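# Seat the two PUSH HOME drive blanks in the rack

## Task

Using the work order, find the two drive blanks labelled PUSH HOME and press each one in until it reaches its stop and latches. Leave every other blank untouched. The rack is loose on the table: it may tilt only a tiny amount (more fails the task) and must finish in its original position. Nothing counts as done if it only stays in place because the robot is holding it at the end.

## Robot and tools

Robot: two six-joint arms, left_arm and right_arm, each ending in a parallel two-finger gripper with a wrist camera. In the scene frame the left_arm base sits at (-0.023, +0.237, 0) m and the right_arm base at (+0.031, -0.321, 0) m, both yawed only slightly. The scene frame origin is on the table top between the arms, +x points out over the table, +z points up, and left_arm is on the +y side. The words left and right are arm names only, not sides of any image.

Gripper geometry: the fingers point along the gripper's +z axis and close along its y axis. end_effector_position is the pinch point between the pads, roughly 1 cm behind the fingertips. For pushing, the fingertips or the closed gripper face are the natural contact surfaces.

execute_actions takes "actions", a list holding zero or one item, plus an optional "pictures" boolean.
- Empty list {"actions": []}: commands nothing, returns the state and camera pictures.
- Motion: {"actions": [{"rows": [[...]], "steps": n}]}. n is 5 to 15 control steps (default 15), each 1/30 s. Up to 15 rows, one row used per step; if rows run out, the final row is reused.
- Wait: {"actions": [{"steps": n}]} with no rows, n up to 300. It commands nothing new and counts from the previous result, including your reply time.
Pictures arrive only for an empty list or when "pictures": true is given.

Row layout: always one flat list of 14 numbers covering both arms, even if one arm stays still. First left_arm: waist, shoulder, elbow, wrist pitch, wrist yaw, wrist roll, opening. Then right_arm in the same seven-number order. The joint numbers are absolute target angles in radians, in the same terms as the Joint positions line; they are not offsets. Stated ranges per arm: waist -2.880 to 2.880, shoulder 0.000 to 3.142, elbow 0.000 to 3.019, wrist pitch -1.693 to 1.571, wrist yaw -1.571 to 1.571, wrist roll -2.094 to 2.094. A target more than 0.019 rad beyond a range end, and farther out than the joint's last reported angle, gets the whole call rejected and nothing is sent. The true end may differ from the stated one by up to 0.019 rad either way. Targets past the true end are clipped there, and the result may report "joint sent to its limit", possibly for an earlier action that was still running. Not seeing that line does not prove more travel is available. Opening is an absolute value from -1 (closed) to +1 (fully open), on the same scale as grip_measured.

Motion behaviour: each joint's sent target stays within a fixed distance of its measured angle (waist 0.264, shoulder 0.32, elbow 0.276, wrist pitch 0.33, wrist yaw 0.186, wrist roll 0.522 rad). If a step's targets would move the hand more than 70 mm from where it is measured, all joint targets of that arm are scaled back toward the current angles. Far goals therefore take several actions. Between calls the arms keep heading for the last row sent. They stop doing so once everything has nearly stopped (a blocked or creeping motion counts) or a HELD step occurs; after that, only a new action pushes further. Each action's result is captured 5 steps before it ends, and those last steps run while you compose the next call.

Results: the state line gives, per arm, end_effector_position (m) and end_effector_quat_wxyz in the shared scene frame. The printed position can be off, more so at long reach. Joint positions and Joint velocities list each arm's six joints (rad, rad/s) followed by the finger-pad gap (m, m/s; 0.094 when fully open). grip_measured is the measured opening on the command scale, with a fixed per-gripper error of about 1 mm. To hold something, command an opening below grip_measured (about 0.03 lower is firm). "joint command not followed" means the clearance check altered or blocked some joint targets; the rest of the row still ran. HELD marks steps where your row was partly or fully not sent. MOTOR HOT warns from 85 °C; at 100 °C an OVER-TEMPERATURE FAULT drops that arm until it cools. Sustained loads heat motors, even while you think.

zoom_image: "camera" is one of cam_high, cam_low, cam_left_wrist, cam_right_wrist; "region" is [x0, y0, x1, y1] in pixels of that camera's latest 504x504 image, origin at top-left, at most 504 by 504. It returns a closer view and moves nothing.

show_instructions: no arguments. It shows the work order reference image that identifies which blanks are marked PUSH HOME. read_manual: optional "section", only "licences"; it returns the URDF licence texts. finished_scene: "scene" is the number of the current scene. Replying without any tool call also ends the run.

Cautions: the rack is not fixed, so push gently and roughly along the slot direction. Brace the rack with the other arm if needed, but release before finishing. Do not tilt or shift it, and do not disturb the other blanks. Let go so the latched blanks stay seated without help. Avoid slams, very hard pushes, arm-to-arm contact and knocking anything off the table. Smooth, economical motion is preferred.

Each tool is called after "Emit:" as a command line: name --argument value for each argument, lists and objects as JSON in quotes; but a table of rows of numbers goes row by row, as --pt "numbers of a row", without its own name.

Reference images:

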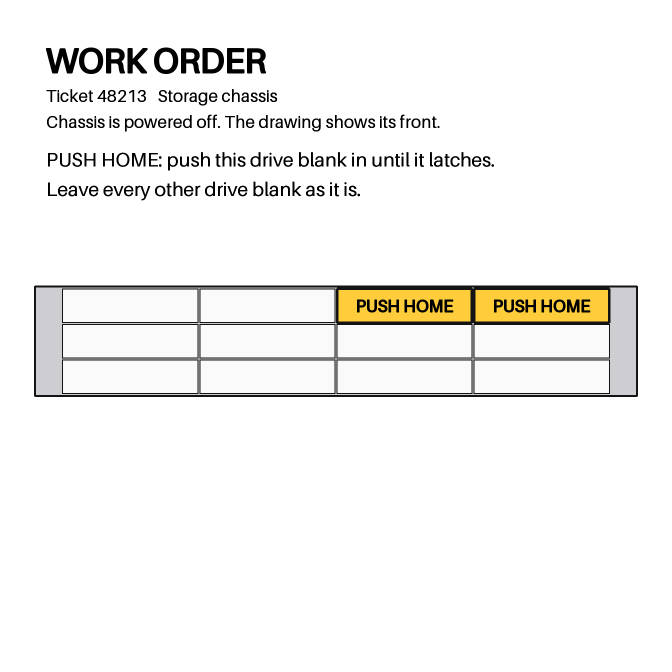

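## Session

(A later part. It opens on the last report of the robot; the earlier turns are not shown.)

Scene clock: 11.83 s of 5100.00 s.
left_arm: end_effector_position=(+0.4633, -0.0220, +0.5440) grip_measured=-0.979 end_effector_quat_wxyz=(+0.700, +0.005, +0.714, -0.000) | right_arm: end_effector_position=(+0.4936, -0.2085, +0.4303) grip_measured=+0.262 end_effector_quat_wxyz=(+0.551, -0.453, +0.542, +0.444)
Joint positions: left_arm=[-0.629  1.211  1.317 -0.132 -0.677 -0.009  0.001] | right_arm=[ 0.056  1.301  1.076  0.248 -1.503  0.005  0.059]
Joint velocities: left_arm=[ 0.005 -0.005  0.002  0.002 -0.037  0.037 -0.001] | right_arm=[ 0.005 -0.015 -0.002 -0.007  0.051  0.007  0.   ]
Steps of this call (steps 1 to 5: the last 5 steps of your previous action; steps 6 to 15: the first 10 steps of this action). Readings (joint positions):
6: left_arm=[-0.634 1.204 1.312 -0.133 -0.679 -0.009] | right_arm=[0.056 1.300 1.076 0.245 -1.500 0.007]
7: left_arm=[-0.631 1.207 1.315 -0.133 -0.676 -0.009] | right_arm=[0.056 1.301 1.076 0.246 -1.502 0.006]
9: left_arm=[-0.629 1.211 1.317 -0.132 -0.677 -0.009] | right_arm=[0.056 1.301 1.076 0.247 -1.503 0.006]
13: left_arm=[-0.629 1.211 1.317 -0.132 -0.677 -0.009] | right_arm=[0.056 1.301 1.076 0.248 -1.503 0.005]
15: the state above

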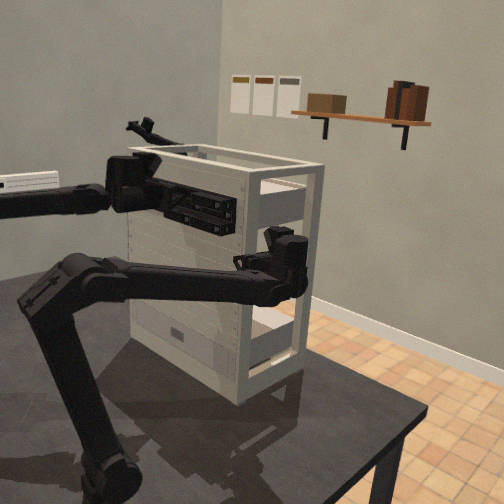

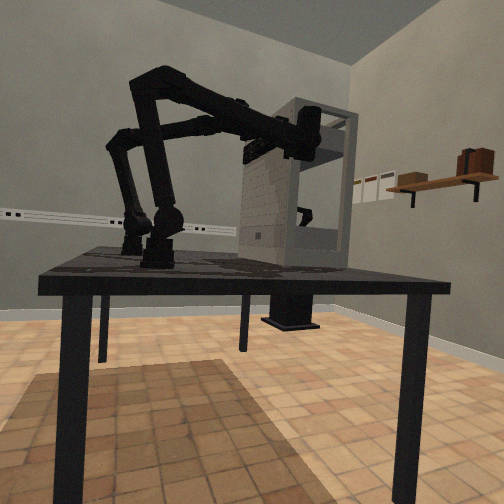

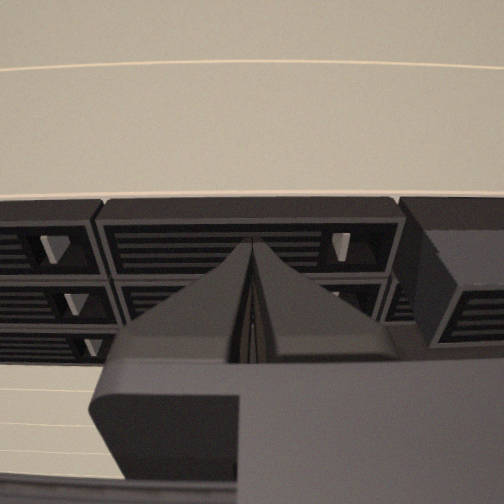

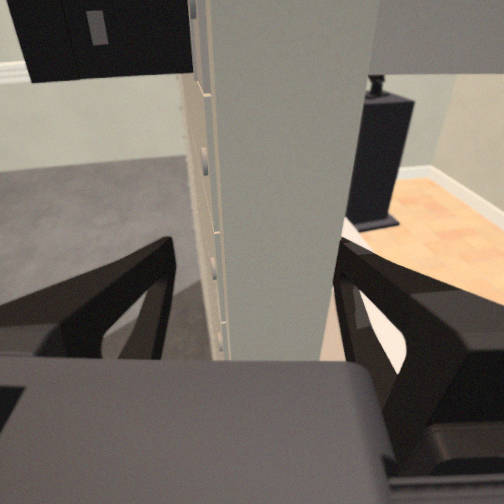

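Emit:
execute_actions --actions '[{"rows":[[-0.7,1.12,1.3,-0.14,-0.75,0,-1,0.05,1.295,1.085,0.26,-1.53,0,0.26],[-0.7,1.12,1.3,-0.14,-0.75,0,-1,0.05,1.295,1.085,0.26,-1.53,0,0.26],[-0.7,1.12,1.3,-0.14,-0.75,0,-1,0.05,1.295,1.085,0.26,-1.53,0,0.26],[-0.77,1.07,1.25,-0.14,-0.82,0,-1,0.05,1.295,1.085,0.26,-1.53,0,0.26]]}]'

Emit:
execute_actions --actions '[{"rows":[[-0.86,1.17,1.33,-0.1,-0.91,0,-1,0.05,1.295,1.085,0.26,-1.53,0,0.26]],"steps":8}]'

Emit:
execute_actions --actions '[{"rows":[[-0.934,1.29,1.42,-0.06,-0.99,0,-1,0.05,1.295,1.085,0.26,-1.53,0,0.26]]}]'

Emit:
execute_actions --actions '[{"rows":[[-0.89,1.335,1.465,-0.06,-0.945,0,-1,0.05,1.295,1.085,0.26,-1.53,0,0.26]]}]' --pictures true

Scene clock: 12.63 s of 5100.00 s.
left_arm: end_effector_position=(+0.3830, -0.0294, +0.5684) grip_measured=-0.979 end_effector_quat_wxyz=(+0.715, -0.003, +0.699, -0.021) | right_arm: end_effector_position=(+0.4944, -0.2086, +0.4302) grip_measured=+0.262 end_effector_quat_wxyz=(+0.552, -0.452, +0.543, +0.443)
Joint positions: left_arm=[-0.784  1.073  1.247 -0.139 -0.815 -0.009  0.001] | right_arm=[ 0.056  1.301  1.076  0.248 -1.499  0.005  0.059]
Joint velocities: left_arm=[-0.005 -0.278 -0.022 -0.002 -0.037 -0.022 -0.001] | right_arm=[-0.005 -0.005 -0.012 -0.002 -0.022 -0.051  0.   ]
Steps of this call (steps 1 to 5: the last 5 steps of your previous action; steps 6 to 14: the robot went on to your last target; steps 15 to 24: the first 10 steps of this action). Readings (joint positions):
15: left_arm=[-0.638 1.205 1.316 -0.132 -0.706 -0.009] | right_arm=[0.056 1.301 1.076 0.248 -1.499 0.005]
16: left_arm=[-0.648 1.197 1.308 -0.134 -0.733 -0.009] | right_arm=[0.056 1.301 1.076 0.248 -1.499 0.005]
18: left_arm=[-0.683 1.171 1.289 -0.137 -0.776 -0.009] | right_arm=[0.056 1.301 1.076 0.248 -1.499 0.005]
22: left_arm=[-0.773 1.094 1.247 -0.139 -0.815 -0.009] | right_arm=[0.056 1.301 1.076 0.248 -1.499 0.005]
24: the state above

Scene clock: 12.90 s of 5100.00 s.
left_arm: end_effector_position=(+0.3813, -0.0328, +0.5733) grip_measured=-0.979 end_effector_quat_wxyz=(+0.718, -0.030, +0.695, -0.004) | right_arm: end_effector_position=(+0.4944, -0.2086, +0.4302) grip_measured=+0.262 end_effector_quat_wxyz=(+0.552, -0.452, +0.543, +0.443)
Joint positions: left_arm=[-0.813  1.099  1.271 -0.121 -0.905 -0.008  0.001] | right_arm=[ 0.056  1.301  1.076  0.248 -1.499  0.005  0.059]
Joint velocities: left_arm=[-0.542  0.532  0.344  0.203 -0.198 -0.022  0.   ] | right_arm=[-0.005 -0.005 -0.007 -0.012 -0.007 -0.081 -0.   ]
Steps of this call (steps 1 to 5: the last 5 steps of your previous action; steps 6 to 8: the first 3 steps of this action). Readings (joint positions):
6: left_arm=[-0.783 1.069 1.249 -0.136 -0.861 -0.008] | right_arm=[0.056 1.301 1.076 0.248 -1.499 0.005]
7: left_arm=[-0.796 1.081 1.259 -0.128 -0.895 -0.008] | right_arm=[0.056 1.301 1.076 0.248 -1.499 0.005]
8: the state above

Scene clock: 13.40 s of 5100.00 s.
left_arm: end_effector_position=(+0.3890, -0.1357, +0.5359) grip_measured=-0.979 end_effector_quat_wxyz=(+0.705, +0.004, +0.709, -0.003) | right_arm: end_effector_position=(+0.4944, -0.2086, +0.4302) grip_measured=+0.262 end_effector_quat_wxyz=(+0.552, -0.452, +0.543, +0.443)
Joint positions: left_arm=[-0.94   1.301  1.365 -0.076 -0.986 -0.008  0.001] | right_arm=[ 0.056  1.301  1.076  0.248 -1.499  0.005  0.059]
Joint velocities: left_arm=[ 0.015 -0.015  0.002  0.002 -0.037  0.051 -0.   ] | right_arm=[-0.015 -0.015  0.012  0.002 -0.066 -0.051 -0.001]
Steps of this call (steps 1 to 5: the last 5 steps of your previous action; steps 6 to 15: the first 10 steps of this action). Readings (joint positions):
6: left_arm=[-0.872 1.186 1.290 -0.109 -0.945 -0.008] | right_arm=[0.056 1.301 1.076 0.248 -1.499 0.005]
7: left_arm=[-0.880 1.207 1.309 -0.100 -0.976 -0.008] | right_arm=[0.056 1.301 1.076 0.248 -1.499 0.005]
9: left_arm=[-0.906 1.256 1.350 -0.083 -0.985 -0.008] | right_arm=[0.056 1.301 1.076 0.248 -1.499 0.005]
13: left_arm=[-0.938 1.298 1.365 -0.076 -0.985 -0.008] | right_arm=[0.056 1.301 1.076 0.248 -1.499 0.005]
15: the state above

Scene clock: 13.90 s of 5100.00 s.
left_arm: end_effector_position=(+0.4119, -0.1262, +0.5479) grip_measured=-0.979 end_effector_quat_wxyz=(+0.709, -0.007, +0.705, -0.004) | right_arm: end_effector_position=(+0.4944, -0.2086, +0.4302) grip_measured=+0.262 end_effector_quat_wxyz=(+0.552, -0.452, +0.543, +0.443)
Joint positions: left_arm=[-0.888  1.32   1.404 -0.075 -0.948 -0.008  0.001] | right_arm=[ 0.056  1.301  1.076  0.248 -1.499  0.005  0.059]
Joint velocities: left_arm=[-0.005 -0.005 -0.007 -0.002  0.037 -0.022  0.001] | right_arm=[ 0.015  0.005  0.007 -0.017 -0.007 -0.022  0.   ]
Steps of this call (steps 1 to 5: the last 5 steps of your previous action; steps 6 to 15: the first 10 steps of this action). Readings (joint positions):
6: left_arm=[-0.936 1.301 1.367 -0.075 -0.970 -0.008] | right_arm=[0.056 1.301 1.076 0.248 -1.499 0.005]
7: left_arm=[-0.930 1.305 1.376 -0.075 -0.955 -0.008] | right_arm=[0.056 1.301 1.076 0.248 -1.499 0.005]
9: left_arm=[-0.912 1.316 1.395 -0.075 -0.948 -0.008] | right_arm=[0.056 1.301 1.076 0.248 -1.499 0.005]
13: left_arm=[-0.889 1.320 1.404 -0.075 -0.948 -0.008] | right_arm=[0.056 1.301 1.076 0.248 -1.499 0.005]
15: the state above

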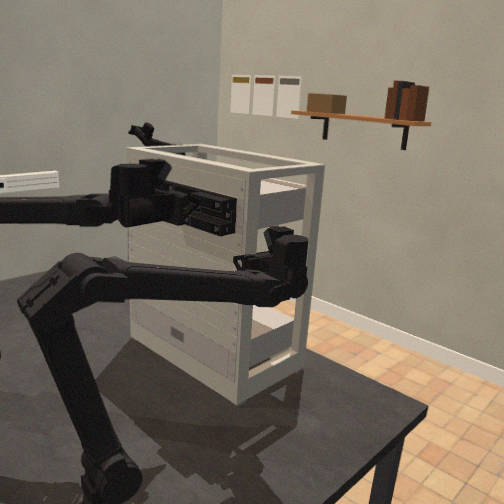

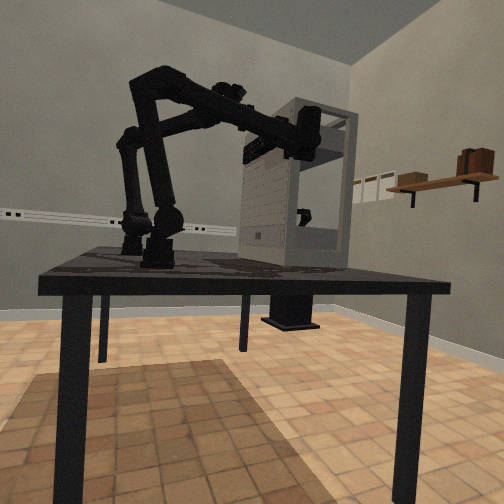

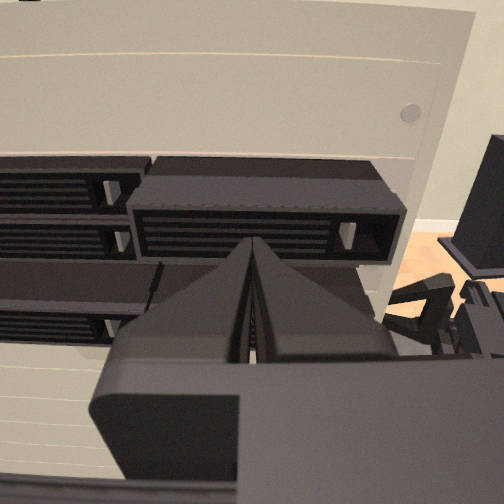

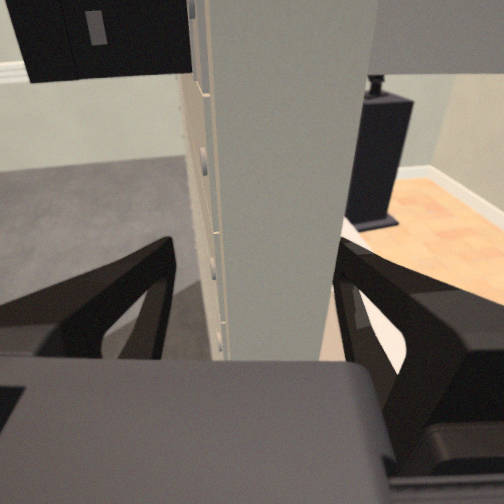

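Emit:
execute_actions --actions '[{"rows":[[-0.865,1.37,1.48,-0.06,-0.92,0,-1,0.05,1.295,1.085,0.26,-1.53,0,0.26]],"steps":12}]'

Emit:
execute_actions --actions '[{"rows":[[-0.83,1.395,1.505,-0.06,-0.9,0,-1,0.05,1.295,1.085,0.26,-1.53,0,0.26]],"steps":12}]'

Emit:
execute_actions --actions '[{"rows":[[-0.80,1.415,1.525,-0.06,-0.88,0,-1,0.05,1.295,1.085,0.26,-1.53,0,0.26]],"steps":12}]'

Emit:
execute_actions --actions '[{"rows":[[-0.77,1.435,1.545,-0.06,-0.865,0,-1,0.05,1.28,1.085,0.26,-1.57,0,0.26]],"steps":12}]'

Emit:
execute_actions --actions '[{"rows":[[-0.745,1.455,1.55,-0.06,-0.865,0,-1,0.05,1.28,1.085,0.26,-1.57,0,0.26]]}]' --pictures true

Scene clock: 14.53 s of 5100.00 s.
left_arm: end_effector_position=(+0.4259, -0.1338, +0.5397) grip_measured=-0.979 end_effector_quat_wxyz=(+0.706, +0.001, +0.709, -0.003) | right_arm: end_effector_position=(+0.4944, -0.2086, +0.4302) grip_measured=+0.262 end_effector_quat_wxyz=(+0.552, -0.452, +0.543, +0.443)
Joint positions: left_arm=[-0.871  1.354  1.422 -0.075 -0.923 -0.008  0.001] | right_arm=[ 0.056  1.301  1.076  0.248 -1.499  0.005  0.059]
Joint velocities: left_arm=[-0.044  0.083  0.002  0.002 -0.066  0.066 -0.   ] | right_arm=[-0.005 -0.005 -0.002 -0.002 -0.022 -0.037  0.   ]
Steps of this call (steps 1 to 5: the last 5 steps of your previous action; steps 6 to 12: the robot went on to your last target; steps 13 to 19: the first 7 steps of this action). Readings (joint positions):
13: left_arm=[-0.887 1.322 1.406 -0.075 -0.937 -0.008] | right_arm=[0.056 1.301 1.076 0.248 -1.499 0.005]
14: left_arm=[-0.885 1.326 1.411 -0.075 -0.928 -0.008] | right_arm=[0.056 1.301 1.076 0.248 -1.499 0.005]
16: left_arm=[-0.878 1.339 1.420 -0.075 -0.923 -0.008] | right_arm=[0.056 1.301 1.076 0.248 -1.499 0.005]
19: the state above

Scene clock: 14.93 s of 5100.00 s.
left_arm: end_effector_position=(+0.4323, -0.1356, +0.5398) grip_measured=-0.979 end_effector_quat_wxyz=(+0.706, +0.003, +0.709, -0.005) | right_arm: end_effector_position=(+0.4944, -0.2086, +0.4302) grip_measured=+0.262 end_effector_quat_wxyz=(+0.552, -0.452, +0.543, +0.443)
Joint positions: left_arm=[-0.861  1.365  1.433 -0.075 -0.905 -0.008  0.001] | right_arm=[ 0.056  1.301  1.076  0.248 -1.499  0.005  0.059]
Joint velocities: left_arm=[-0.005  0.015  0.002 -0.007  0.022  0.037 -0.001] | right_arm=[-0.005 -0.015 -0.007 -0.012 -0.007 -0.037  0.   ]
Steps of this call (steps 1 to 5: the last 5 steps of your previous action; steps 6 to 12: the first 7 steps of this action). Readings (joint positions):
6: left_arm=[-0.870 1.356 1.423 -0.075 -0.916 -0.008] | right_arm=[0.056 1.301 1.076 0.248 -1.499 0.005]
7: left_arm=[-0.869 1.357 1.425 -0.075 -0.911 -0.008] | right_arm=[0.056 1.301 1.076 0.248 -1.499 0.005]
9: left_arm=[-0.864 1.361 1.429 -0.075 -0.907 -0.008] | right_arm=[0.056 1.301 1.076 0.248 -1.499 0.005]
12: the state above

Scene clock: 15.33 s of 5100.00 s.
left_arm: end_effector_position=(+0.4466, -0.1364, +0.5414) grip_measured=-0.979 end_effector_quat_wxyz=(+0.706, +0.004, +0.708, -0.007) | right_arm: end_effector_position=(+0.4944, -0.2086, +0.4302) grip_measured=+0.262 end_effector_quat_wxyz=(+0.552, -0.452, +0.543, +0.443)
Joint positions: left_arm=[-0.837  1.388  1.459 -0.075 -0.878 -0.008  0.001] | right_arm=[ 0.056  1.301  1.076  0.248 -1.499  0.005  0.059]
Joint velocities: left_arm=[ 0.005  0.024  0.027 -0.017 -0.022 -0.037  0.   ] | right_arm=[-0.005 -0.024 -0.007 -0.002 -0.007 -0.022  0.   ]
Steps of this call (steps 1 to 5: the last 5 steps of your previous action; steps 6 to 12: the first 7 steps of this action). Readings (joint positions):
6: left_arm=[-0.859 1.366 1.435 -0.075 -0.899 -0.008] | right_arm=[0.056 1.301 1.076 0.248 -1.499 0.005]
7: left_arm=[-0.855 1.369 1.440 -0.075 -0.891 -0.008] | right_arm=[0.056 1.301 1.076 0.248 -1.499 0.005]
9: left_arm=[-0.845 1.379 1.450 -0.075 -0.881 -0.008] | right_arm=[0.056 1.301 1.076 0.248 -1.499 0.005]
12: the state above

Scene clock: 15.73 s of 5100.00 s.
left_arm: end_effector_position=(+0.4588, -0.1362, +0.5418) grip_measured=-0.979 end_effector_quat_wxyz=(+0.706, +0.003, +0.708, -0.007) | right_arm: end_effector_position=(+0.4936, -0.2086, +0.4302) grip_measured=+0.262 end_effector_quat_wxyz=(+0.551, -0.454, +0.542, +0.444)
Joint positions: left_arm=[-0.818  1.408  1.48  -0.075 -0.859 -0.008  0.001] | right_arm=[ 0.056  1.302  1.077  0.248 -1.506  0.005  0.059]
Joint velocities: left_arm=[ 0.005  0.015  0.002 -0.017 -0.037  0.037  0.001] | right_arm=[-0.015 -0.015 -0.022  0.007 -0.007 -0.007  0.001]
Steps of this call (steps 1 to 5: the last 5 steps of your previous action; steps 6 to 12: the first 7 steps of this action). Readings (joint positions):
6: left_arm=[-0.835 1.390 1.461 -0.075 -0.875 -0.008] | right_arm=[0.056 1.301 1.077 0.248 -1.504 0.005]
7: left_arm=[-0.831 1.392 1.464 -0.075 -0.868 -0.008] | right_arm=[0.056 1.302 1.077 0.248 -1.506 0.005]
9: left_arm=[-0.822 1.401 1.473 -0.075 -0.859 -0.008] | right_arm=[0.056 1.302 1.077 0.248 -1.506 0.005]
12: the state above

Scene clock: 16.23 s of 5100.00 s.
left_arm: end_effector_position=(+0.4620, -0.1356, +0.5414) grip_measured=-0.979 end_effector_quat_wxyz=(+0.706, +0.002, +0.708, -0.006) | right_arm: end_effector_position=(+0.4936, -0.2086, +0.4302) grip_measured=+0.262 end_effector_quat_wxyz=(+0.551, -0.454, +0.542, +0.444)
Joint positions: left_arm=[-0.813  1.414  1.485 -0.075 -0.857 -0.008  0.001] | right_arm=[ 0.056  1.302  1.077  0.248 -1.506  0.004  0.059]
Joint velocities: left_arm=[-0.005 -0.005  0.012 -0.017  0.007  0.007 -0.   ] | right_arm=[-0.005 -0.005  0.002  0.002 -0.007 -0.007 -0.002]
Steps of this call (steps 1 to 5: the last 5 steps of your previous action; steps 6 to 15: the first 10 steps of this action). Readings (joint positions):
6: left_arm=[-0.816 1.409 1.480 -0.075 -0.858 -0.008] | right_arm=[0.056 1.302 1.077 0.248 -1.506 0.005]
7: left_arm=[-0.815 1.412 1.483 -0.075 -0.856 -0.008] | right_arm=[0.056 1.302 1.077 0.248 -1.506 0.005]
9: left_arm=[-0.813 1.414 1.485 -0.075 -0.857 -0.008] | right_arm=[0.056 1.302 1.077 0.248 -1.506 0.005]
13: left_arm=[-0.813 1.414 1.485 -0.075 -0.857 -0.008] | right_arm=[0.056 1.302 1.077 0.248 -1.506 0.004]
15: the state above

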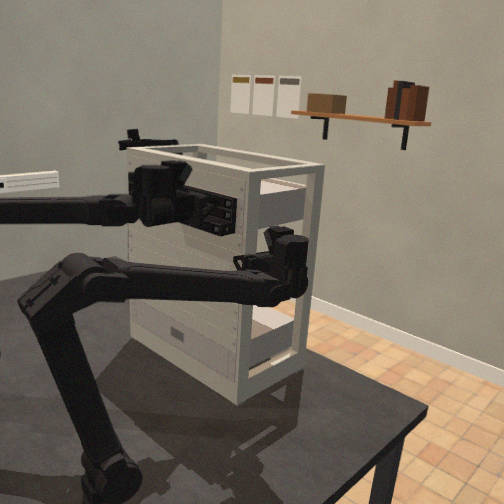

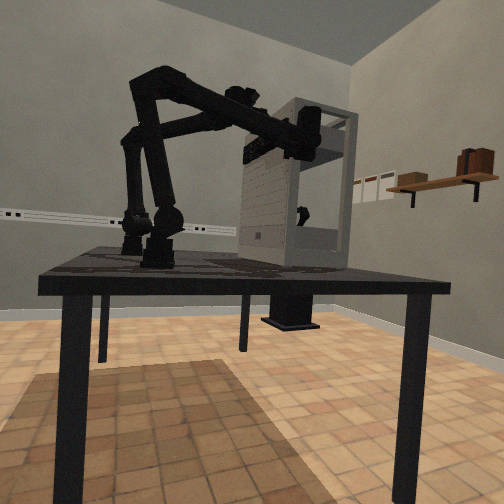

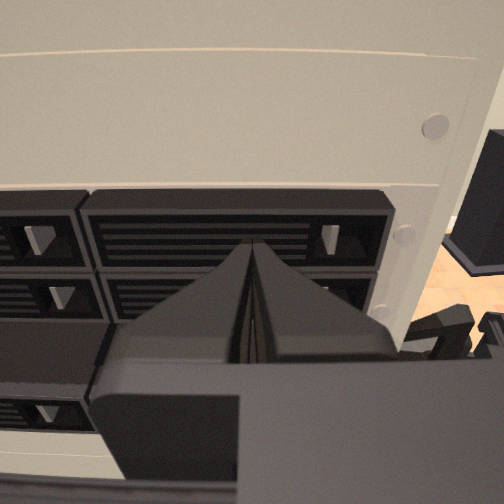

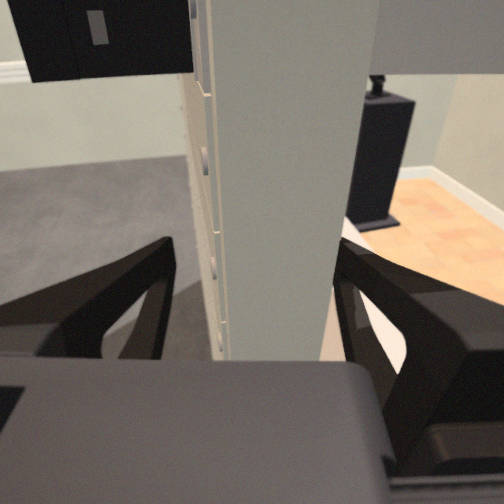

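Emit:
execute_actions --actions '[{"rows":[[-0.87,1.34,1.46,-0.06,-0.92,0,-1,0.05,1.303,1.085,0.26,-1.5,0,1]]}]'

Emit:
finished_scene --scene 1

Scene clock: 16.73 s of 5100.00 s.
left_arm: end_effector_position=(+0.4250, -0.1363, +0.5569) grip_measured=-0.979 end_effector_quat_wxyz=(+0.712, -0.005, +0.702, -0.014) | right_arm: end_effector_position=(+0.4943, -0.2088, +0.4300) grip_measured=+1.000 end_effector_quat_wxyz=(+0.552, -0.452, +0.543, +0.443)
Joint positions: left_arm=[-0.874  1.357  1.456 -0.074 -0.917 -0.008  0.001] | right_arm=[ 0.056  1.302  1.076  0.248 -1.5    0.004  0.094]
Joint velocities: left_arm=[-0.005 -0.083  0.012  0.027 -0.066  0.066 -0.001] | right_arm=[-0.005 -0.005 -0.027 -0.002  0.007  0.051  0.   ]
Steps of this call (steps 1 to 5: the last 5 steps of your previous action; steps 6 to 15: the first 10 steps of this action). Readings (joint positions):
6: left_arm=[-0.821 1.409 1.482 -0.075 -0.881 -0.008] | right_arm=[0.056 1.303 1.077 0.248 -1.500 0.004]
7: left_arm=[-0.826 1.404 1.473 -0.074 -0.905 -0.008] | right_arm=[0.056 1.302 1.076 0.248 -1.500 0.004]
9: left_arm=[-0.847 1.387 1.458 -0.074 -0.916 -0.008] | right_arm=[0.056 1.302 1.076 0.248 -1.500 0.004]
13: left_arm=[-0.874 1.364 1.456 -0.074 -0.917 -0.008] | right_arm=[0.056 1.302 1.076 0.248 -1.500 0.004]
15: the state above

The scene is finished: the task was done.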